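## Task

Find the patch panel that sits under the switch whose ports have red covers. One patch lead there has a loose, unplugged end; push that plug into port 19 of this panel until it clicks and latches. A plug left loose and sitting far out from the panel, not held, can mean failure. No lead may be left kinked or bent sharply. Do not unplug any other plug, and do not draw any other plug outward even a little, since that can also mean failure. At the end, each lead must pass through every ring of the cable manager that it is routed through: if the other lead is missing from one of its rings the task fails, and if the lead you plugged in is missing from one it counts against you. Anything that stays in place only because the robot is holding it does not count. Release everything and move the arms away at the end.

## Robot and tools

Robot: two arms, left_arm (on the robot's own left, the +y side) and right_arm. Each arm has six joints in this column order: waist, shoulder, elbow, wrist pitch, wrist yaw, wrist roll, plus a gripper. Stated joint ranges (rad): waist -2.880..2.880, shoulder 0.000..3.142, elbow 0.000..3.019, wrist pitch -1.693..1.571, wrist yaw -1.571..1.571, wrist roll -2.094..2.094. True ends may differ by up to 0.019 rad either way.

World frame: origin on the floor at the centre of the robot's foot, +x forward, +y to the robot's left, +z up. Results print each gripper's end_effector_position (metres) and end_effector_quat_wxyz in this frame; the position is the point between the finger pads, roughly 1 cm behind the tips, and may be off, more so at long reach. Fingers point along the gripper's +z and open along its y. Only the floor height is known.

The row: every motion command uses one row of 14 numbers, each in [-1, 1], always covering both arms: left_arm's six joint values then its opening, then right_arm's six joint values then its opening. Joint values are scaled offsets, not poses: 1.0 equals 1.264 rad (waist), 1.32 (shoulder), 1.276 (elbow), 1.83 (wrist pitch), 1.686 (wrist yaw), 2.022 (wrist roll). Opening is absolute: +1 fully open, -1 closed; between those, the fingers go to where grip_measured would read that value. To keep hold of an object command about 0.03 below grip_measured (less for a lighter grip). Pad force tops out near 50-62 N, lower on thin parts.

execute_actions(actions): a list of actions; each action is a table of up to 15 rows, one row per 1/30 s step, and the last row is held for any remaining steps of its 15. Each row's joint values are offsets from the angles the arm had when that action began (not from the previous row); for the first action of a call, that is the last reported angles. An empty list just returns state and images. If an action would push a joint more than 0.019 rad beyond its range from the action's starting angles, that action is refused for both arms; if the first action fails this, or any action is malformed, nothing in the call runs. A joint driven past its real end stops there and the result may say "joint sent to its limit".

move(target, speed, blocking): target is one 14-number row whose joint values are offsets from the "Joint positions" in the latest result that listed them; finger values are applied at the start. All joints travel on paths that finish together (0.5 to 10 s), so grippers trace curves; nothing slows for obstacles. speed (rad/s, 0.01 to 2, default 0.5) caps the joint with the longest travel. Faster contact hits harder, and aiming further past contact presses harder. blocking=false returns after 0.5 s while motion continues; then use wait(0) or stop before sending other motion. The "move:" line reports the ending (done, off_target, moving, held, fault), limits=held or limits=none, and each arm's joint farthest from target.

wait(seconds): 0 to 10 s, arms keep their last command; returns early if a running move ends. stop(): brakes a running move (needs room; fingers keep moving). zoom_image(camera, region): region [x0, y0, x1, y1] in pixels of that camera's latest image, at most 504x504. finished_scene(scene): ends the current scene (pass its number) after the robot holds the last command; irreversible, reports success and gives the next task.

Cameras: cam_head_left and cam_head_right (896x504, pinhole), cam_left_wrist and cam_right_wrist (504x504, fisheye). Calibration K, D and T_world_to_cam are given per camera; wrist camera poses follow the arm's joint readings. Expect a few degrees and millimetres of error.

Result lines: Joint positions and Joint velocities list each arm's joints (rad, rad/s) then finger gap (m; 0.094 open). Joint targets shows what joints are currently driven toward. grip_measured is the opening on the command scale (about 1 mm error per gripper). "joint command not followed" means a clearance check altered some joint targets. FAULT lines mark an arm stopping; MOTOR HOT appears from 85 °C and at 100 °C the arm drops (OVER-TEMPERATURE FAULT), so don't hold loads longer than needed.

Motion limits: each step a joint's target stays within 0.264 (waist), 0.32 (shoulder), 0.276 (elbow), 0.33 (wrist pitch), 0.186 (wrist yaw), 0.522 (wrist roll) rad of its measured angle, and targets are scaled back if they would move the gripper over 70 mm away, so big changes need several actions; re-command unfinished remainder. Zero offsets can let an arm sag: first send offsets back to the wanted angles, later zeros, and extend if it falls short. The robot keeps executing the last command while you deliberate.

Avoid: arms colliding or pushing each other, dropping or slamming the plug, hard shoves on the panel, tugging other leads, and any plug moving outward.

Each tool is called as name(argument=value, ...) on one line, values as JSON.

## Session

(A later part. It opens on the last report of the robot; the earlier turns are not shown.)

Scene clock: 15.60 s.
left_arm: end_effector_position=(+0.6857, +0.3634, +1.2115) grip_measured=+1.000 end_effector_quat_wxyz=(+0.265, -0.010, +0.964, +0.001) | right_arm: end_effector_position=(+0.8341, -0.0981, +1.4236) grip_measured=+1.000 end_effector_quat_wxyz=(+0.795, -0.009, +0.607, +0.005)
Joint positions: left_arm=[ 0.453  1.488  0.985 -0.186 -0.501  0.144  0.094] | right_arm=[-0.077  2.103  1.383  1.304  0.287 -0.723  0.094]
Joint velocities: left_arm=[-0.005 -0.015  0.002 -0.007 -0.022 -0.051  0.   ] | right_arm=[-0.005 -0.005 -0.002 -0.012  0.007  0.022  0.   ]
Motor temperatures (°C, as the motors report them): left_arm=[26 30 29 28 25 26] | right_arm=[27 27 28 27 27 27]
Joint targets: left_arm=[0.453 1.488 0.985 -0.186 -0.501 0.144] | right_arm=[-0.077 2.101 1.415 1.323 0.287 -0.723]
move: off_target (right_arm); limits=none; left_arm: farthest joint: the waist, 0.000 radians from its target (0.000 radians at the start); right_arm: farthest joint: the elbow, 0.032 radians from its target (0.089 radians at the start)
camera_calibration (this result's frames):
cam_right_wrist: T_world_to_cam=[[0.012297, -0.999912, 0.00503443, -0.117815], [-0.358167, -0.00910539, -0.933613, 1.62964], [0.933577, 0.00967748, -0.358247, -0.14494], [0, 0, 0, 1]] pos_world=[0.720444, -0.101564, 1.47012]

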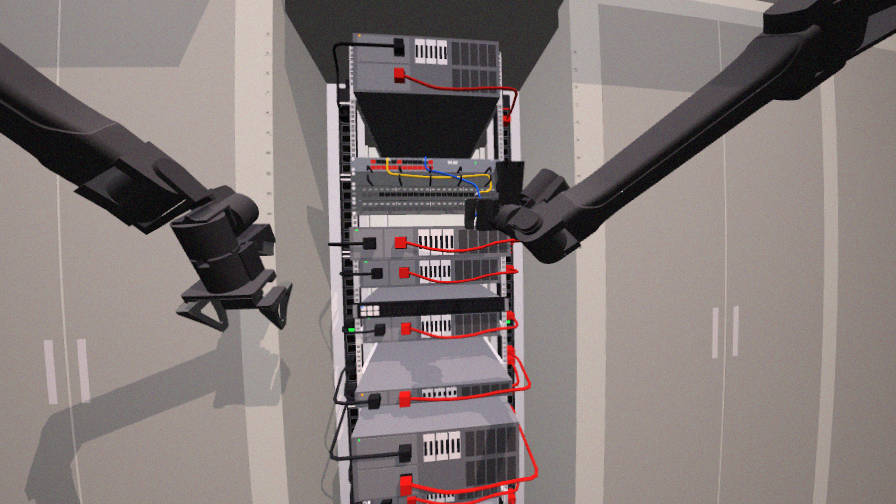

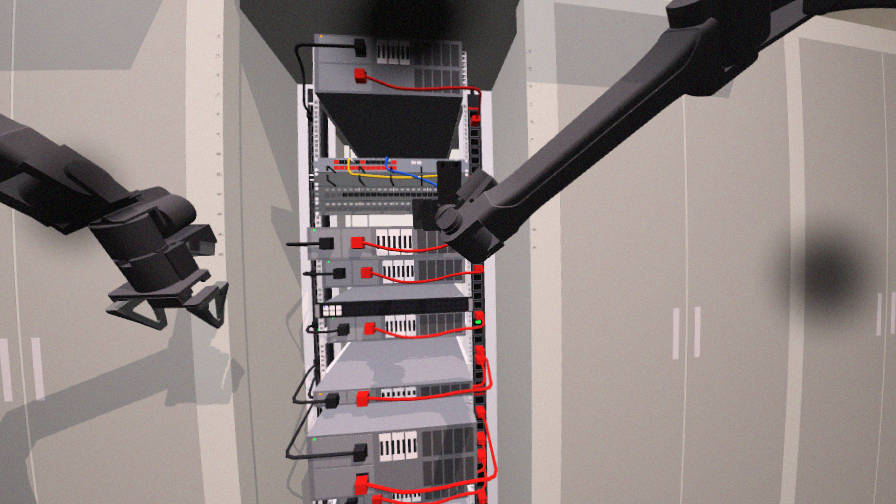

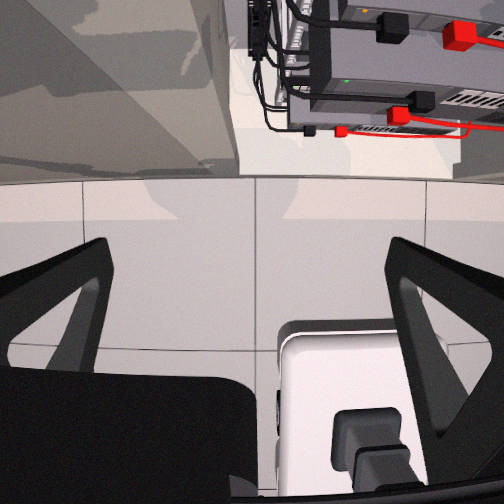

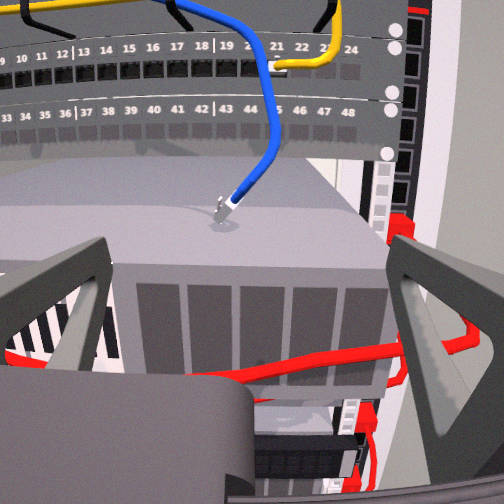

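move(target=[0,0,0,0,0,0,1, -0.05,-0.3,-0.1,0,0,0,1], speed=0.8)

move(target=[-0.331,0.634,0.76,0.40,0.297,0.468,0, 0,0,0,0,0,0,1], speed=0.7)

Scene clock: 24.67 s.
left_arm: end_effector_position=(+0.6857, +0.3634, +1.2115) grip_measured=+1.000 end_effector_quat_wxyz=(+0.265, -0.010, +0.964, +0.001) | right_arm: end_effector_position=(+0.8123, -0.2632, +1.5941) grip_measured=+0.999 end_effector_quat_wxyz=(+0.844, +0.077, +0.531, -0.025)
Joint positions: left_arm=[ 0.453  1.488  0.985 -0.186 -0.501  0.144  0.094] | right_arm=[-0.108  1.704  1.254  1.288  0.275 -0.721  0.094]
Joint velocities: left_arm=[-0.005  0.005  0.017  0.022 -0.022 -0.007  0.   ] | right_arm=[ 0.005 -0.015 -0.012 -0.007  0.037 -0.007  0.001]
Motor temperatures (°C, as the motors report them): left_arm=[26 30 29 28 25 26] | right_arm=[27 28 29 27 28 27]
Joint targets: left_arm=[0.453 1.488 0.985 -0.186 -0.501 0.144] | right_arm=[-0.141 1.707 1.256 1.304 0.287 -0.723]
move: off_target (right_arm); limits=none; left_arm: farthest joint: the waist, 0.000 radians from its target (0.000 radians at the start); right_arm: farthest joint: the waist, 0.033 radians from its target (0.063 radians at the start)
camera_calibration (this result's frames):
cam_right_wrist: T_world_to_cam=[[-0.130132, -0.985775, -0.106365, 0.0134634], [-0.176781, 0.128627, -0.975809, 1.73569], [0.97561, -0.108181, -0.191005, -0.393639], [0, 0, 0, 1]] pos_world=[0.692626, -0.252568, 1.61995]

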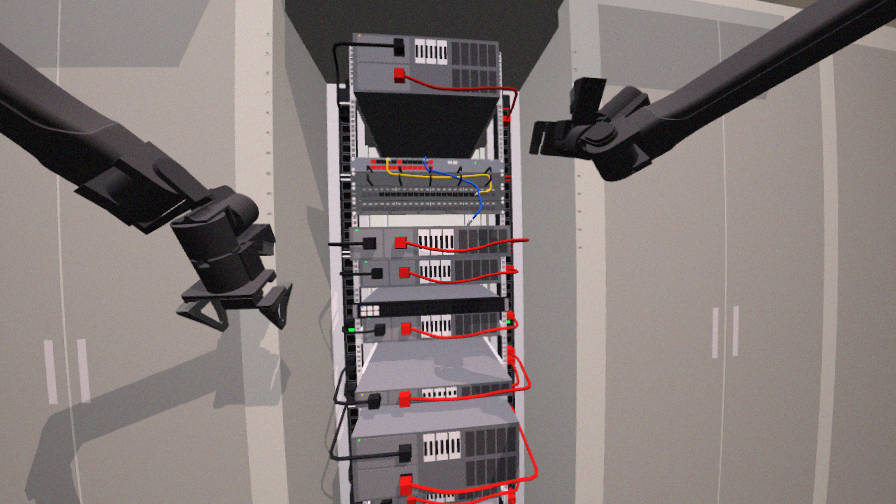

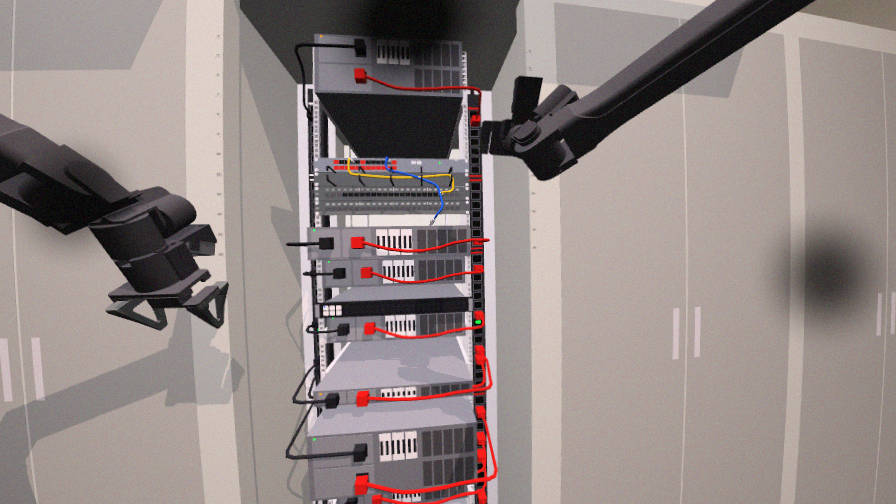

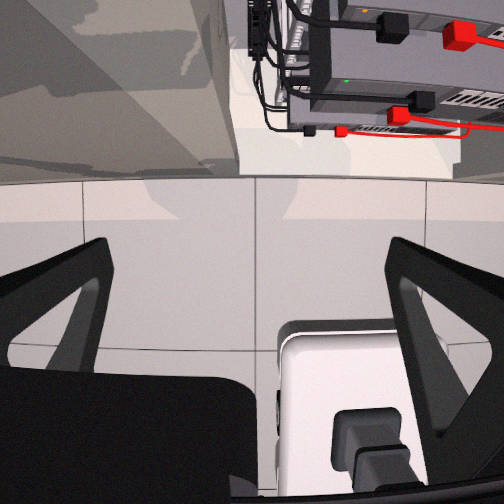

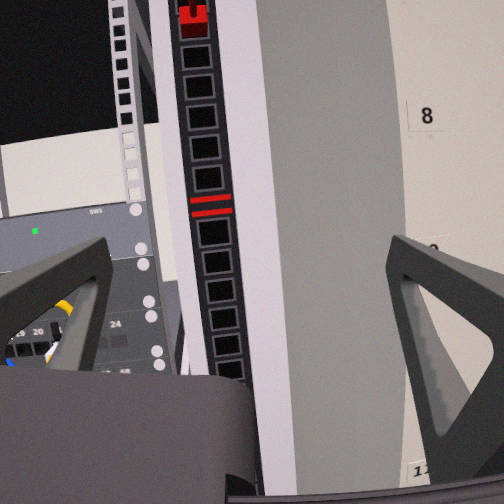

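Scene clock: 27.33 s.
left_arm: end_effector_position=(+0.8911, -0.0822, +1.3129) grip_measured=+0.001 end_effector_quat_wxyz=(+0.675, +0.384, +0.629, -0.037) | right_arm: end_effector_position=(+0.8121, -0.2629, +1.5941) grip_measured=+0.999 end_effector_quat_wxyz=(+0.844, +0.076, +0.531, -0.025)
Joint positions: left_arm=[ 0.081  2.346  1.821  0.482 -0.012  1.055  0.047] | right_arm=[-0.108  1.704  1.254  1.288  0.274 -0.721  0.094]
Joint velocities: left_arm=[-0.005 -0.005  0.007 -0.012  0.022 -0.022  0.   ] | right_arm=[ 0.005 -0.034  0.002  0.002  0.037 -0.081 -0.001]
Motor temperatures (°C, as the motors report them): left_arm=[27 31 31 28 25 26] | right_arm=[27 28 29 27 28 27]
Joint targets: left_arm=[0.050 2.332 1.910 0.524 -0.004 1.078] | right_arm=[-0.108 1.704 1.254 1.288 0.275 -0.721]
move: off_target (left_arm); limits=none; left_arm: farthest joint: the elbow, 0.134 radians from its target (0.969 radians at the start); right_arm: farthest joint: the wrist yaw, 0.001 radians from its target (0.000 radians at the start)
camera_calibration (this result's frames):
cam_left_wrist: T_world_to_cam=[[-0.533318, -0.706377, -0.465407, 1.02652], [-0.317956, 0.67723, -0.663523, 1.21082], [0.783885, -0.20589, -0.585776, 0.174252], [0, 0, 0, 1]] pos_world=[0.795852, -0.0590196, 1.38323]
cam_right_wrist: T_world_to_cam=[[-0.128938, -0.986005, -0.105688, 0.0116075], [-0.176184, 0.127659, -0.976044, 1.73528], [0.975876, -0.107229, -0.190178, -0.394783], [0, 0, 0, 1]] pos_world=[0.692485, -0.252411, 1.61986]

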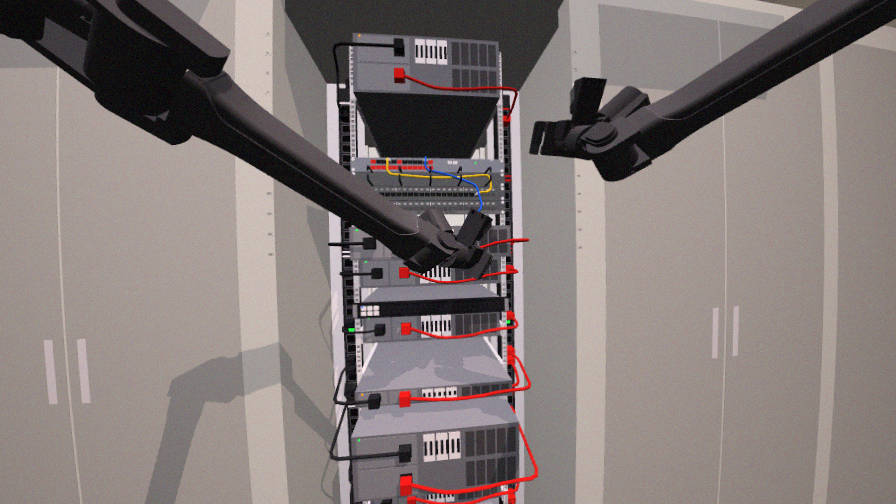

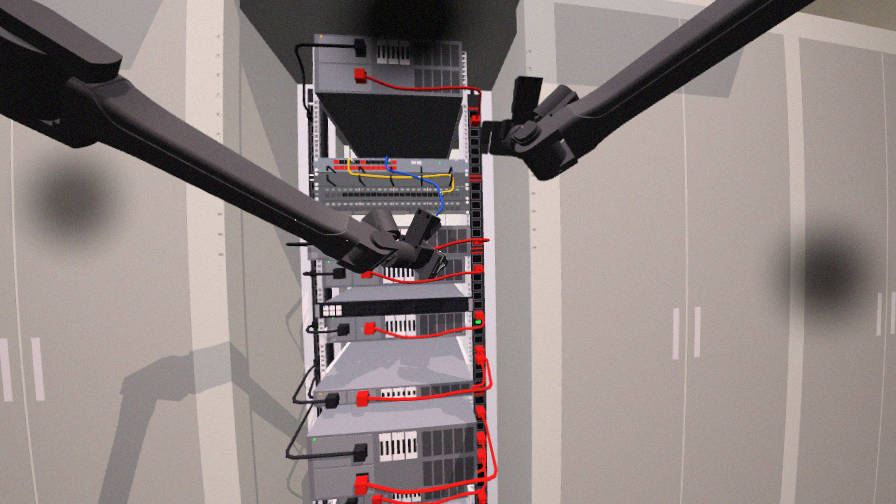

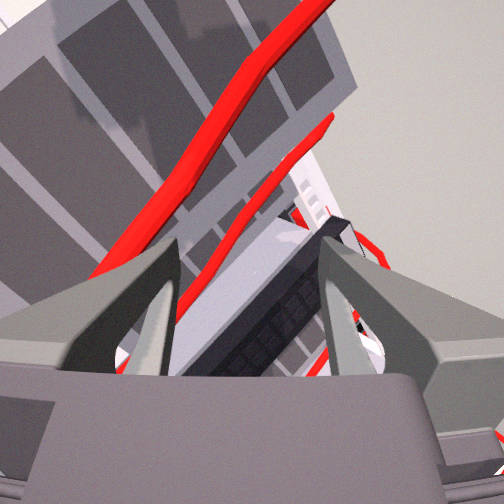

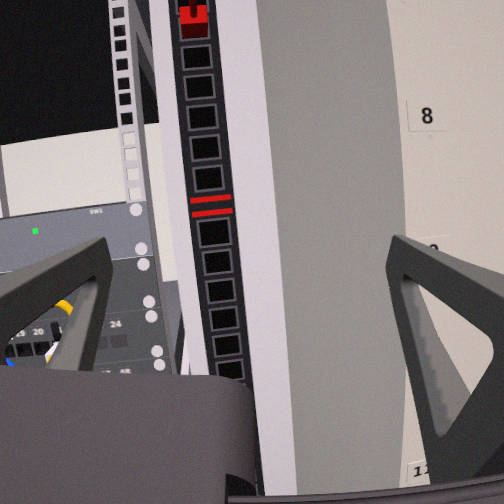

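move(target=[0,-0.114,-0.235,0.082,0,0,0, 0.04,0,0,0,0,0,0.2], speed=0.3)

Scene clock: 29.00 s.
left_arm: end_effector_position=(+0.8222, -0.0572, +1.2879) grip_measured=+0.001 end_effector_quat_wxyz=(+0.658, +0.400, +0.637, -0.045) | right_arm: end_effector_position=(+0.8033, -0.2454, +1.6063) grip_measured=+0.202 end_effector_quat_wxyz=(+0.848, +0.073, +0.525, -0.008)
Joint positions: left_arm=[ 0.081  2.225  1.519  0.611 -0.013  1.056  0.047] | right_arm=[-0.072  1.704  1.254  1.288  0.274 -0.721  0.056]
Joint velocities: left_arm=[-0.005 -0.005 -0.037 -0.007 -0.037 -0.037 -0.   ] | right_arm=[-0.005 -0.005 -0.002  0.017  0.066 -0.007 -0.002]
Motor temperatures (°C, as the motors report them): left_arm=[27 31 31 28 25 26] | right_arm=[27 28 29 27 28 27]
Joint targets: left_arm=[0.081 2.195 1.521 0.632 -0.012 1.055] | right_arm=[-0.057 1.704 1.254 1.288 0.274 -0.721]
move: off_target (left_arm); limits=none; left_arm: farthest joint: the shoulder, 0.030 radians from its target (0.151 radians at the start); right_arm: farthest joint: the waist, 0.014 radians from its target (0.050 radians at the start)
camera_calibration (this result's frames):
cam_left_wrist: T_world_to_cam=[[-0.569563, -0.680171, -0.461483, 1.02209], [-0.323581, 0.70166, -0.634799, 1.12443], [0.755575, -0.212231, -0.619729, 0.285397], [0, 0, 0, 1]] pos_world=[0.730347, -0.0331998, 1.36233]
cam_right_wrist: T_world_to_cam=[[-0.0972937, -0.988123, -0.118943, 0.0244347], [-0.165373, 0.1339, -0.977099, 1.73791], [0.98142, -0.0753956, -0.176436, -0.400657], [0, 0, 0, 1]] pos_world=[0.682993, -0.238769, 1.63032]

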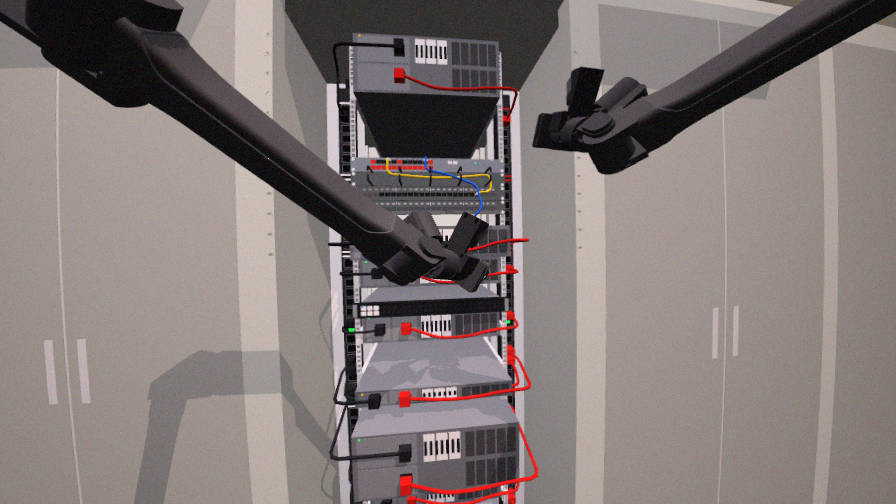

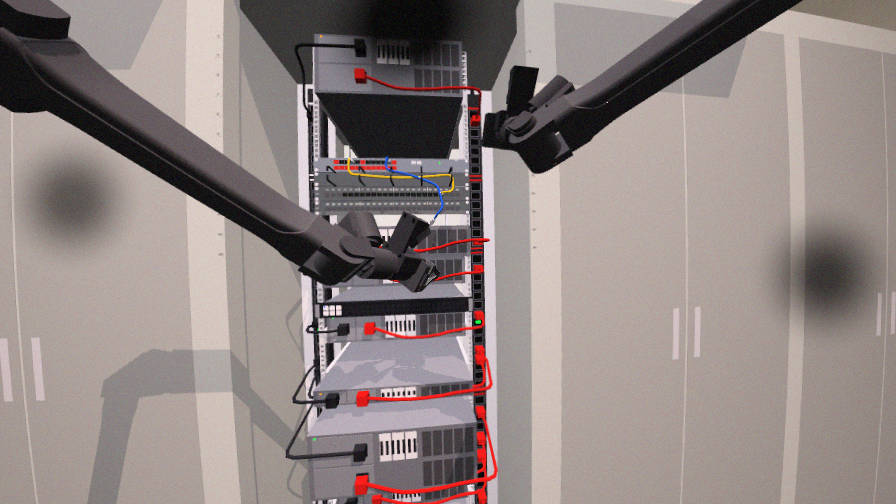

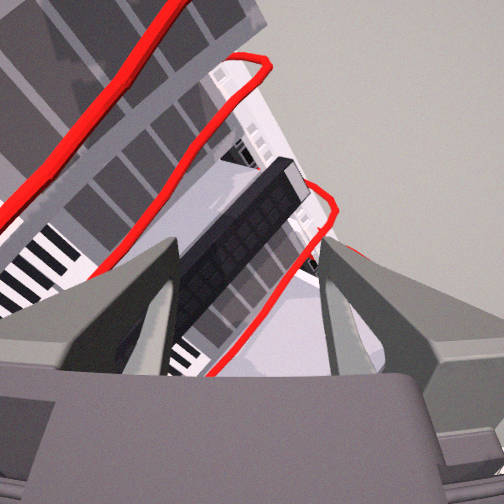

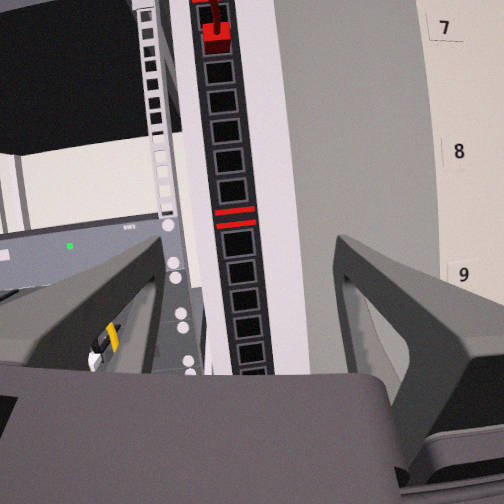

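move(target=[-0.045,-0.13,-0.03,0.09,0.01,0.02,0, 0,0,0,0,0,0,0.2], speed=0.3)

Scene clock: 30.47 s.
left_arm: end_effector_position=(+0.8364, -0.0077, +1.4361) grip_measured=+0.001 end_effector_quat_wxyz=(+0.753, +0.327, +0.571, -0.006) | right_arm: end_effector_position=(+0.8033, -0.2454, +1.6063) grip_measured=+0.202 end_effector_quat_wxyz=(+0.848, +0.073, +0.525, -0.008)
Joint positions: left_arm=[0.039 2.057 1.477 0.763 0.    1.079 0.047] | right_arm=[-0.072  1.704  1.254  1.288  0.274 -0.721  0.056]
Joint velocities: left_arm=[-0.005 -0.005  0.002 -0.017 -0.022 -0.007  0.   ] | right_arm=[-0.005  0.005 -0.002 -0.017 -0.066 -0.022 -0.   ]
Motor temperatures (°C, as the motors report them): left_arm=[27 31 31 28 26 26] | right_arm=[27 28 29 27 28 27]
Joint targets: left_arm=[0.024 2.054 1.480 0.776 0.004 1.096] | right_arm=[-0.072 1.704 1.254 1.288 0.274 -0.721]
move: done; limits=none; left_arm: farthest joint: the wrist roll, 0.017 radians from its target (0.041 radians at the start); right_arm: farthest joint: the waist, 0.000 radians from its target (0.000 radians at the start)
camera_calibration (this result's frames):
cam_left_wrist: T_world_to_cam=[[-0.384157, -0.789655, -0.478401, 1.00054], [-0.223285, 0.58224, -0.781755, 1.31464], [0.895861, -0.193496, -0.39999, -0.0557381], [0, 0, 0, 1]] pos_world=[0.727839, 0.0138642, 1.48409]
cam_right_wrist: T_world_to_cam=[[-0.0972937, -0.988123, -0.118943, 0.0244347], [-0.165373, 0.1339, -0.977099, 1.73791], [0.98142, -0.0753956, -0.176436, -0.400657], [0, 0, 0, 1]] pos_world=[0.682993, -0.238769, 1.63032]

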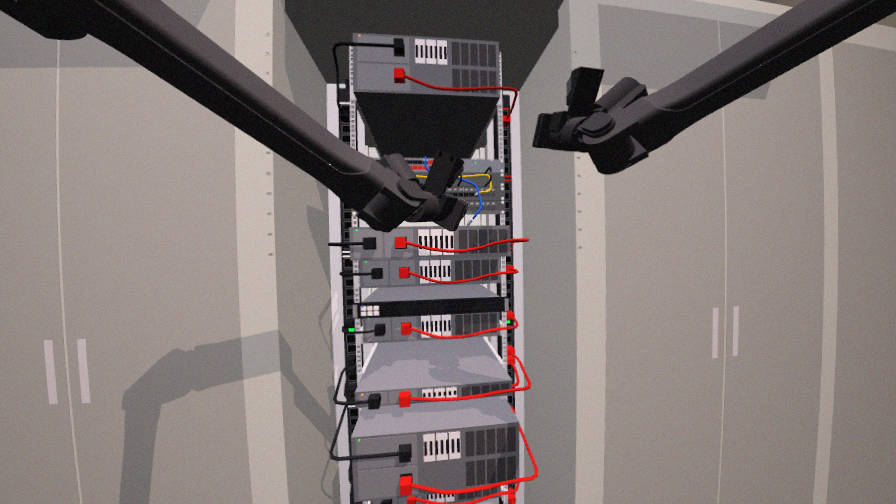

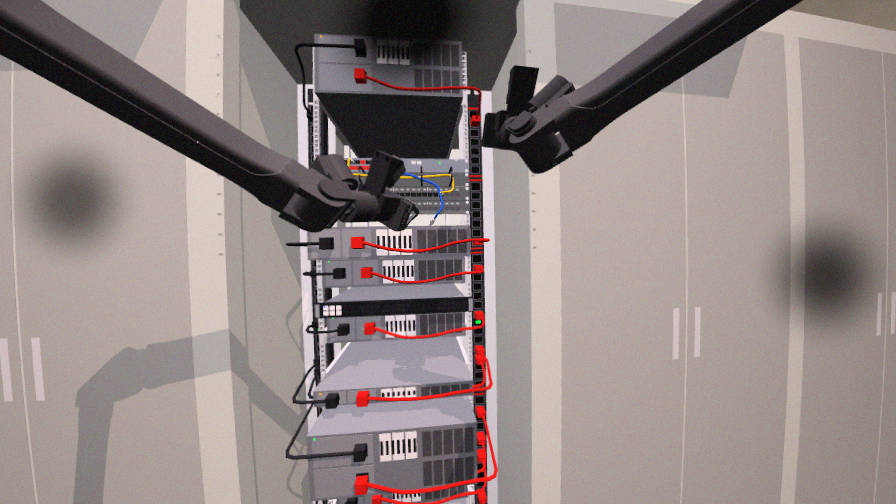

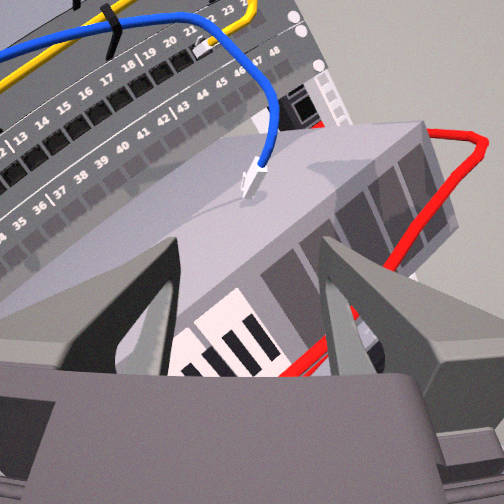

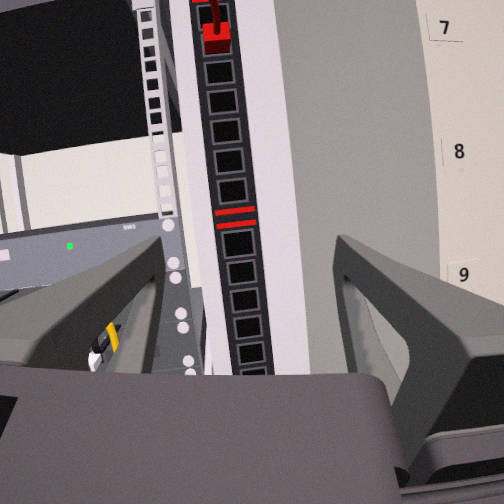

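move(target=[0,0.195,0.367,-0.12,0,0,0, 0,0,0,0,0,0,0.2], speed=0.3)

Scene clock: 32.90 s.
left_arm: end_effector_position=(+0.9094, -0.0741, +1.4164) grip_measured=+0.001 end_effector_quat_wxyz=(+0.740, +0.341, +0.579, -0.014) | right_arm: end_effector_position=(+0.8033, -0.2454, +1.6063) grip_measured=+0.202 end_effector_quat_wxyz=(+0.848, +0.073, +0.525, -0.008)
Joint positions: left_arm=[0.039 2.301 1.889 0.551 0.    1.08  0.047] | right_arm=[-0.072  1.704  1.254  1.288  0.274 -0.721  0.056]
Joint velocities: left_arm=[-0.005  0.005 -0.002 -0.002  0.022 -0.095  0.001] | right_arm=[ 0.005 -0.005  0.007  0.012 -0.022  0.022 -0.001]
Motor temperatures (°C, as the motors report them): left_arm=[27 31 31 28 26 26] | right_arm=[27 28 29 27 28 27]
Joint targets: left_arm=[0.039 2.314 1.945 0.543 0.000 1.079] | right_arm=[-0.072 1.704 1.254 1.288 0.274 -0.721]
move: off_target (left_arm); limits=none; left_arm: farthest joint: the elbow, 0.057 radians from its target (0.468 radians at the start); right_arm: farthest joint: the waist, 0.000 radians from its target (0.000 radians at the start)
camera_calibration (this result's frames):
cam_left_wrist: T_world_to_cam=[[-0.417156, -0.769721, -0.483228, 1.00509], [-0.232824, 0.604466, -0.761849, 1.33631], [0.878506, -0.205303, -0.431366, -0.0824582], [0, 0, 0, 1]] pos_world=[0.802846, -0.051044, 1.46819]
cam_right_wrist: T_world_to_cam=[[-0.0972937, -0.988123, -0.118943, 0.0244347], [-0.165373, 0.1339, -0.977099, 1.73791], [0.98142, -0.0753956, -0.176436, -0.400657], [0, 0, 0, 1]] pos_world=[0.682993, -0.238769, 1.63032]

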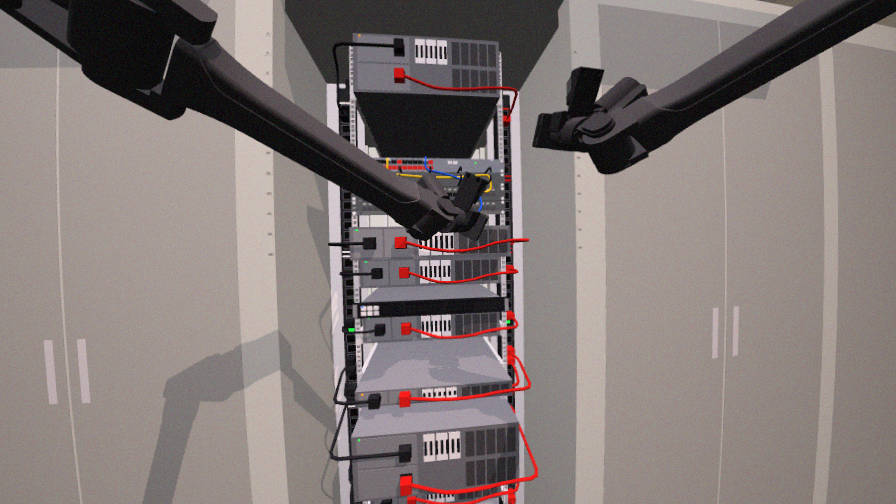

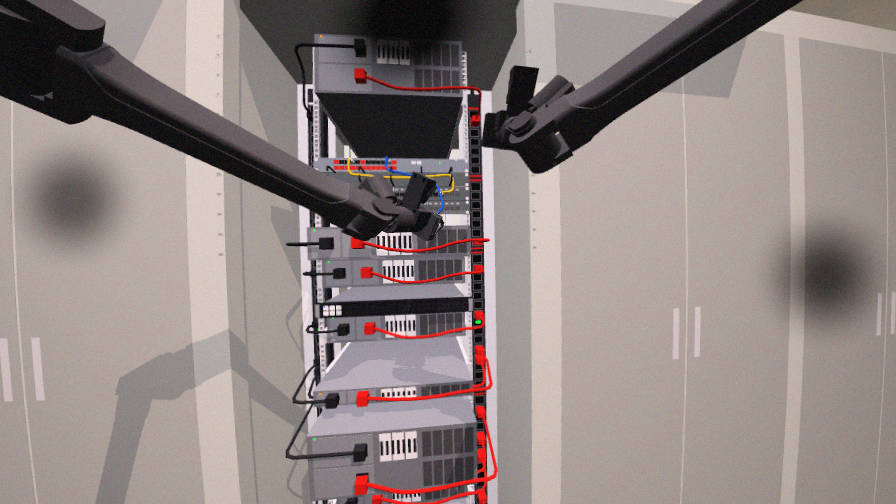

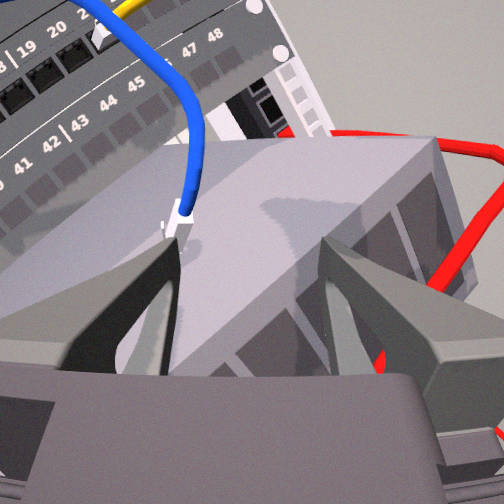

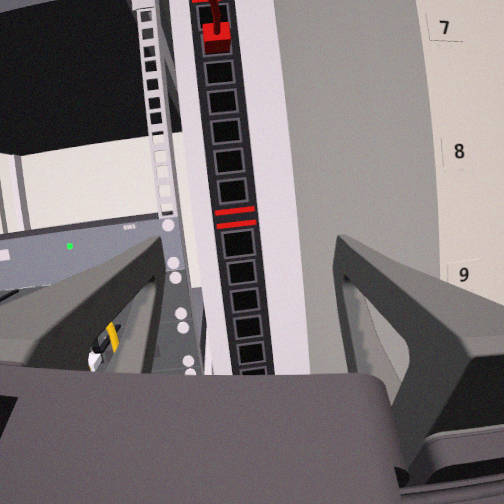

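move(target=[-0.015,-0.03,0.02,0,0,0,0, 0,0,0,0,0,0,0.2], speed=0.2)

Scene clock: 34.60 s.
left_arm: end_effector_position=(+0.9095, -0.0738, +1.4170) grip_measured=+0.001 end_effector_quat_wxyz=(+0.741, +0.341, +0.579, -0.013) | right_arm: end_effector_position=(+0.8033, -0.2454, +1.6063) grip_measured=+0.202 end_effector_quat_wxyz=(+0.848, +0.073, +0.525, -0.008)
Joint positions: left_arm=[0.039 2.3   1.889 0.551 0.    1.08  0.047] | right_arm=[-0.072  1.704  1.254  1.288  0.274 -0.721  0.056]
Joint velocities: left_arm=[ 0.005 -0.015  0.002 -0.007 -0.007 -0.051 -0.   ] | right_arm=[ 0.005 -0.005  0.012 -0.002  0.022 -0.022 -0.001]
Motor temperatures (°C, as the motors report them): left_arm=[27 32 31 28 26 26] | right_arm=[27 28 29 27 28 27]
Joint targets: left_arm=[0.020 2.261 1.914 0.551 0.000 1.080] | right_arm=[-0.072 1.704 1.254 1.288 0.274 -0.721]
move: off_target (left_arm); limits=none; left_arm: farthest joint: the shoulder, 0.039 radians from its target (0.040 radians at the start); right_arm: farthest joint: the waist, 0.000 radians from its target (0.000 radians at the start)
camera_calibration (this result's frames):
cam_left_wrist: T_world_to_cam=[[-0.416588, -0.77007, -0.483163, 1.00506], [-0.232667, 0.604089, -0.762196, 1.33691], [0.878818, -0.205106, -0.430826, -0.0833039], [0, 0, 0, 1]] pos_world=[0.80296, -0.0507268, 1.4687]
cam_right_wrist: T_world_to_cam=[[-0.0972937, -0.988123, -0.118943, 0.0244347], [-0.165373, 0.1339, -0.977099, 1.73791], [0.98142, -0.0753956, -0.176436, -0.400657], [0, 0, 0, 1]] pos_world=[0.682993, -0.238769, 1.63032]

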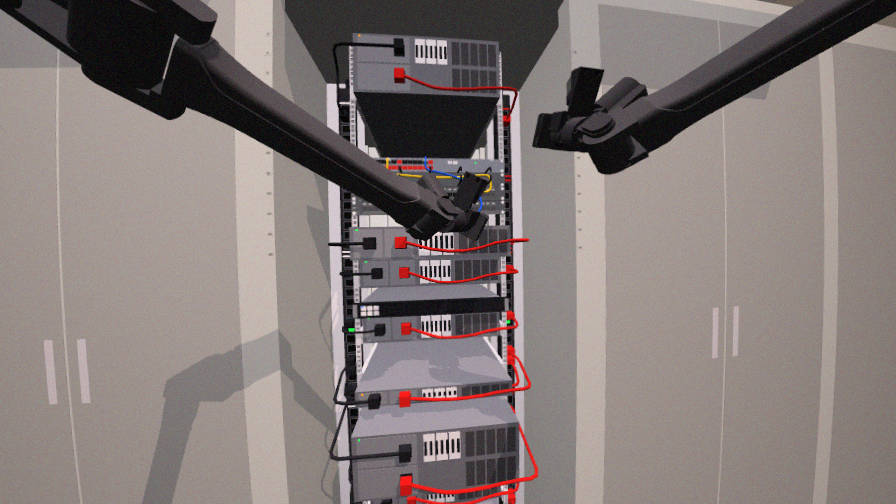

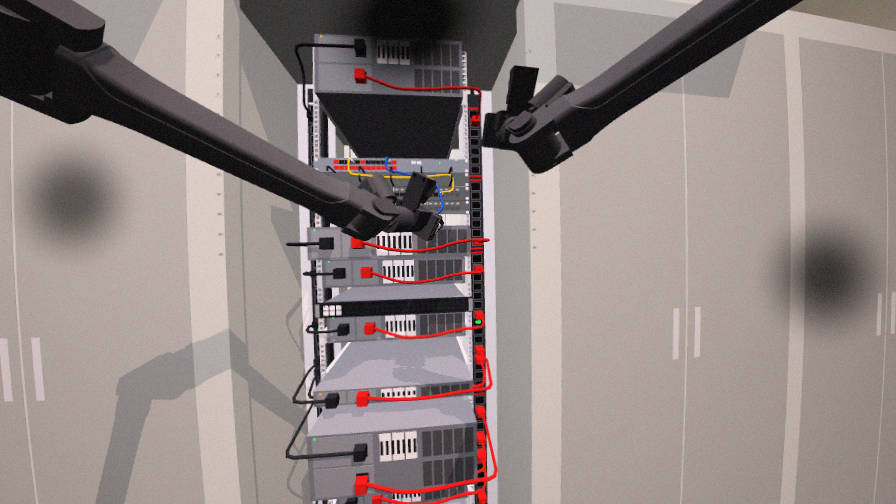

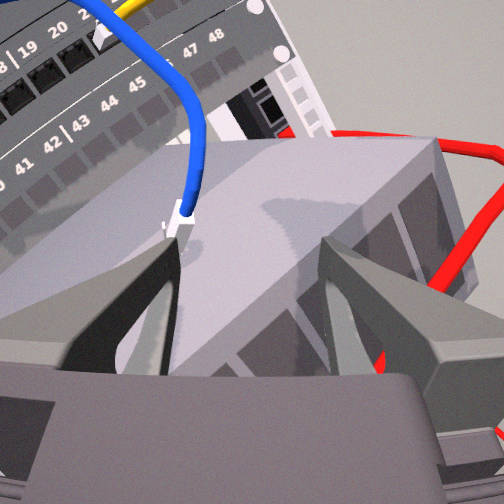

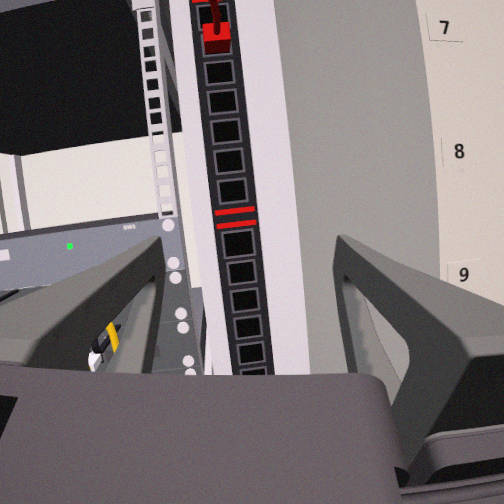

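move(target=[-0.02,0,0.085,0,0,0,0, 0,0,0,0,0,0,0.2], speed=0.2)

Scene clock: 35.83 s.
left_arm: end_effector_position=(+0.9266, -0.0616, +1.4484) grip_measured=+0.001 end_effector_quat_wxyz=(+0.758, +0.321, +0.568, -0.003) | right_arm: end_effector_position=(+0.8033, -0.2454, +1.6063) grip_measured=+0.202 end_effector_quat_wxyz=(+0.848, +0.073, +0.525, -0.008)
Joint positions: left_arm=[0.039 2.3   1.95  0.551 0.    1.08  0.047] | right_arm=[-0.072  1.704  1.254  1.288  0.274 -0.721  0.056]
Joint velocities: left_arm=[-0.015  0.005  0.012  0.002 -0.022 -0.007 -0.001] | right_arm=[ 0.024 -0.015  0.012 -0.002 -0.022 -0.022  0.   ]
Motor temperatures (°C, as the motors report them): left_arm=[27 32 32 28 26 26] | right_arm=[27 28 29 27 28 27]
Joint targets: left_arm=[0.014 2.300 1.997 0.551 0.000 1.080] | right_arm=[-0.072 1.704 1.254 1.288 0.274 -0.721]
move: off_target (left_arm); limits=none; left_arm: farthest joint: the elbow, 0.047 radians from its target (0.109 radians at the start); right_arm: farthest joint: the waist, 0.000 radians from its target (0.000 radians at the start)
camera_calibration (this result's frames):
cam_left_wrist: T_world_to_cam=[[-0.369938, -0.797614, -0.476401, 0.981962], [-0.218751, 0.573143, -0.789718, 1.38254], [0.902936, -0.187933, -0.386506, -0.167839], [0, 0, 0, 1]] pos_world=[0.817245, -0.0407087, 1.49475]
cam_right_wrist: T_world_to_cam=[[-0.0972937, -0.988123, -0.118943, 0.0244347], [-0.165373, 0.1339, -0.977099, 1.73791], [0.98142, -0.0753956, -0.176436, -0.400657], [0, 0, 0, 1]] pos_world=[0.682993, -0.238769, 1.63032]

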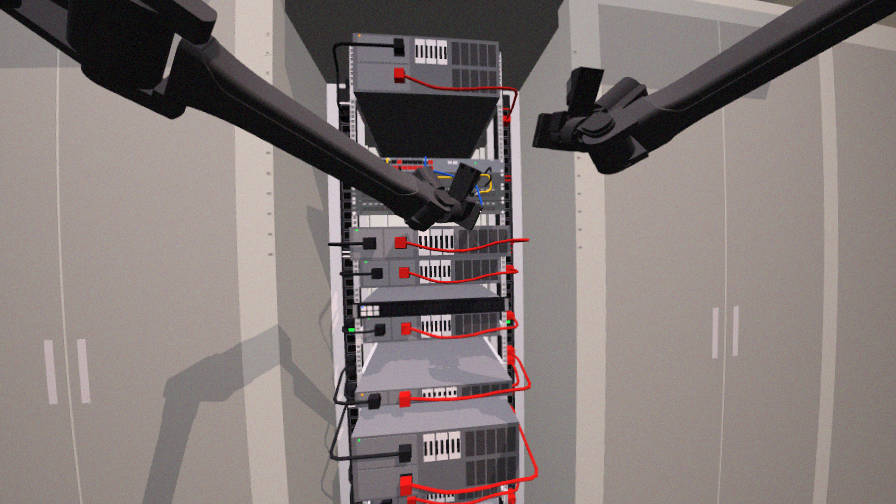

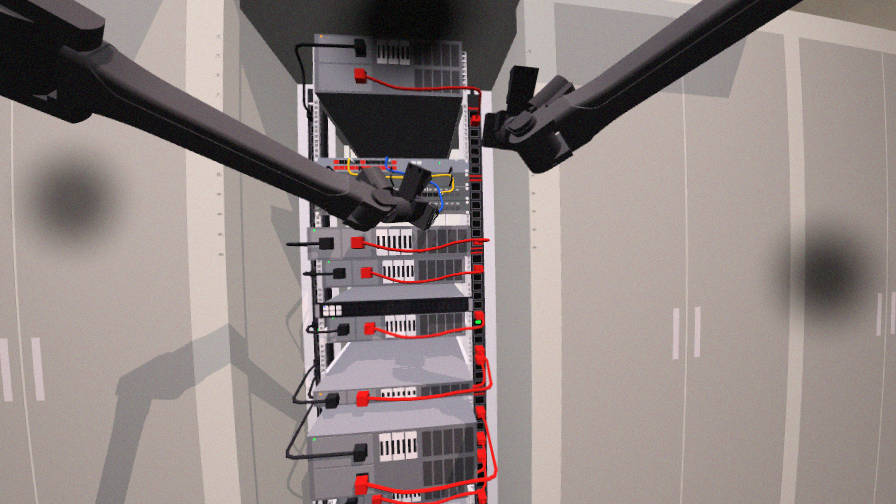

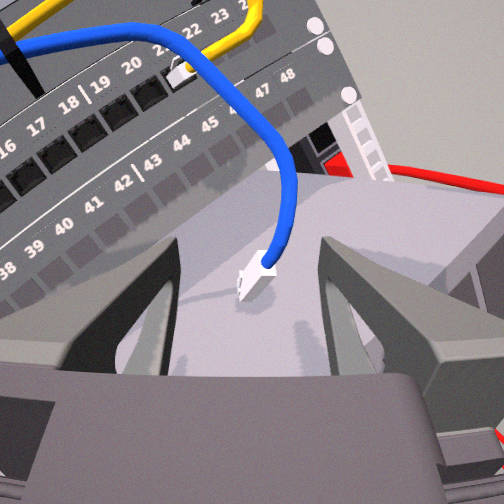

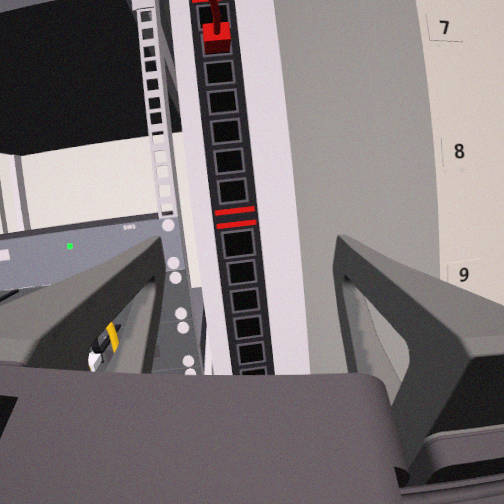

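move(target=[-0.02,0.10,0.227,-0.085,0,0,0, 0,0,0,0,0,0,0.2], speed=0.15)

Scene clock: 38.37 s.
left_arm: end_effector_position=(+0.9577, -0.0851, +1.4524) grip_measured=+0.001 end_effector_quat_wxyz=(+0.752, +0.329, +0.571, -0.008) | right_arm: end_effector_position=(+0.8033, -0.2454, +1.6063) grip_measured=+0.202 end_effector_quat_wxyz=(+0.848, +0.073, +0.525, -0.008)
Joint positions: left_arm=[0.035 2.411 2.184 0.406 0.    1.08  0.047] | right_arm=[-0.072  1.704  1.254  1.288  0.274 -0.721  0.056]
Joint velocities: left_arm=[-0.015 -0.015 -0.002 -0.007  0.022  0.051 -0.   ] | right_arm=[-0.015  0.005 -0.002  0.002  0.022  0.007  0.001]
Motor temperatures (°C, as the motors report them): left_arm=[27 32 32 28 26 26] | right_arm=[27 28 29 27 28 27]
Joint targets: left_arm=[0.014 2.432 2.240 0.396 0.000 1.080] | right_arm=[-0.072 1.704 1.254 1.288 0.274 -0.721]
move: off_target (left_arm); limits=none; left_arm: farthest joint: the elbow, 0.056 radians from its target (0.289 radians at the start); right_arm: farthest joint: the waist, 0.000 radians from its target (0.000 radians at the start)
camera_calibration (this result's frames):
cam_left_wrist: T_world_to_cam=[[-0.389346, -0.786752, -0.47899, 0.999957], [-0.221476, 0.584731, -0.780409, 1.39604], [0.894068, -0.197764, -0.401909, -0.168668], [0, 0, 0, 1]] pos_world=[0.84932, -0.062949, 1.50067]
cam_right_wrist: T_world_to_cam=[[-0.0972937, -0.988123, -0.118943, 0.0244347], [-0.165373, 0.1339, -0.977099, 1.73791], [0.98142, -0.0753956, -0.176436, -0.400657], [0, 0, 0, 1]] pos_world=[0.682993, -0.238769, 1.63032]

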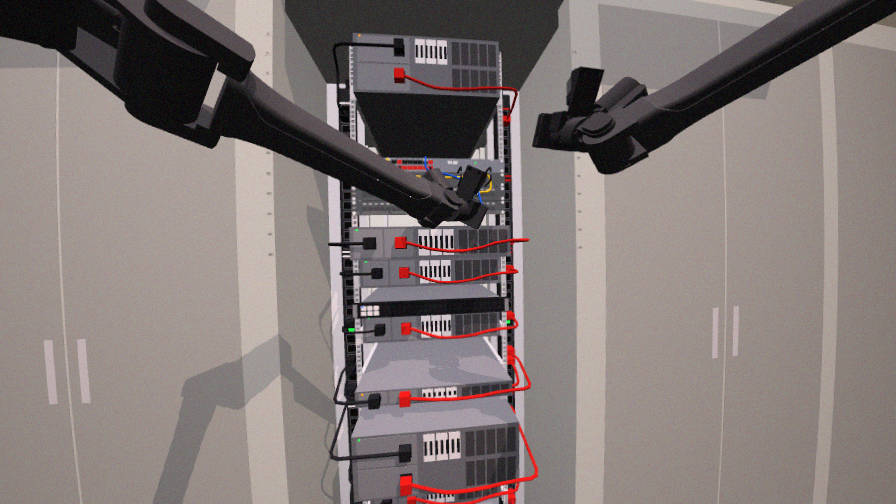

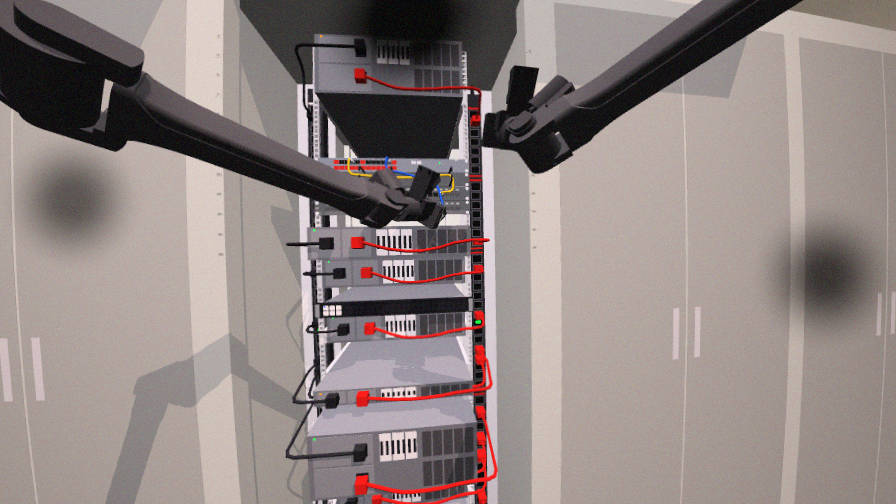

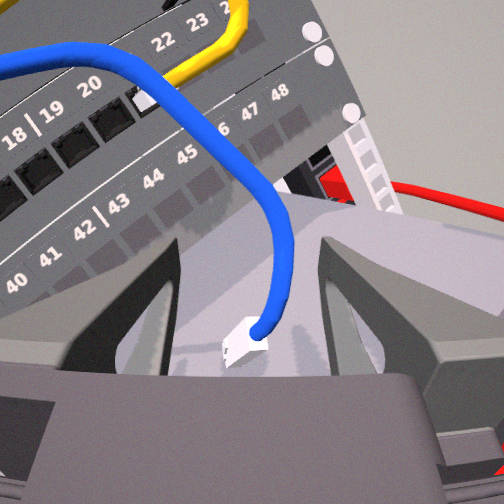

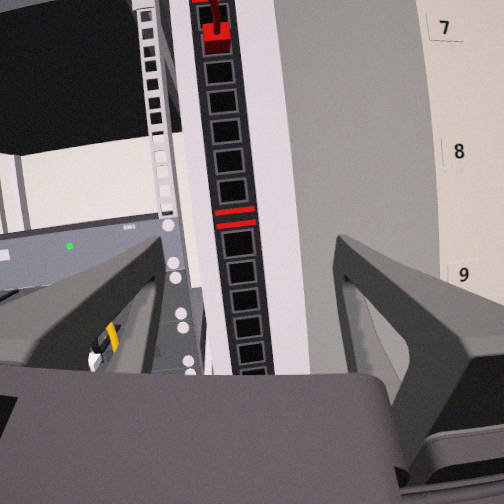

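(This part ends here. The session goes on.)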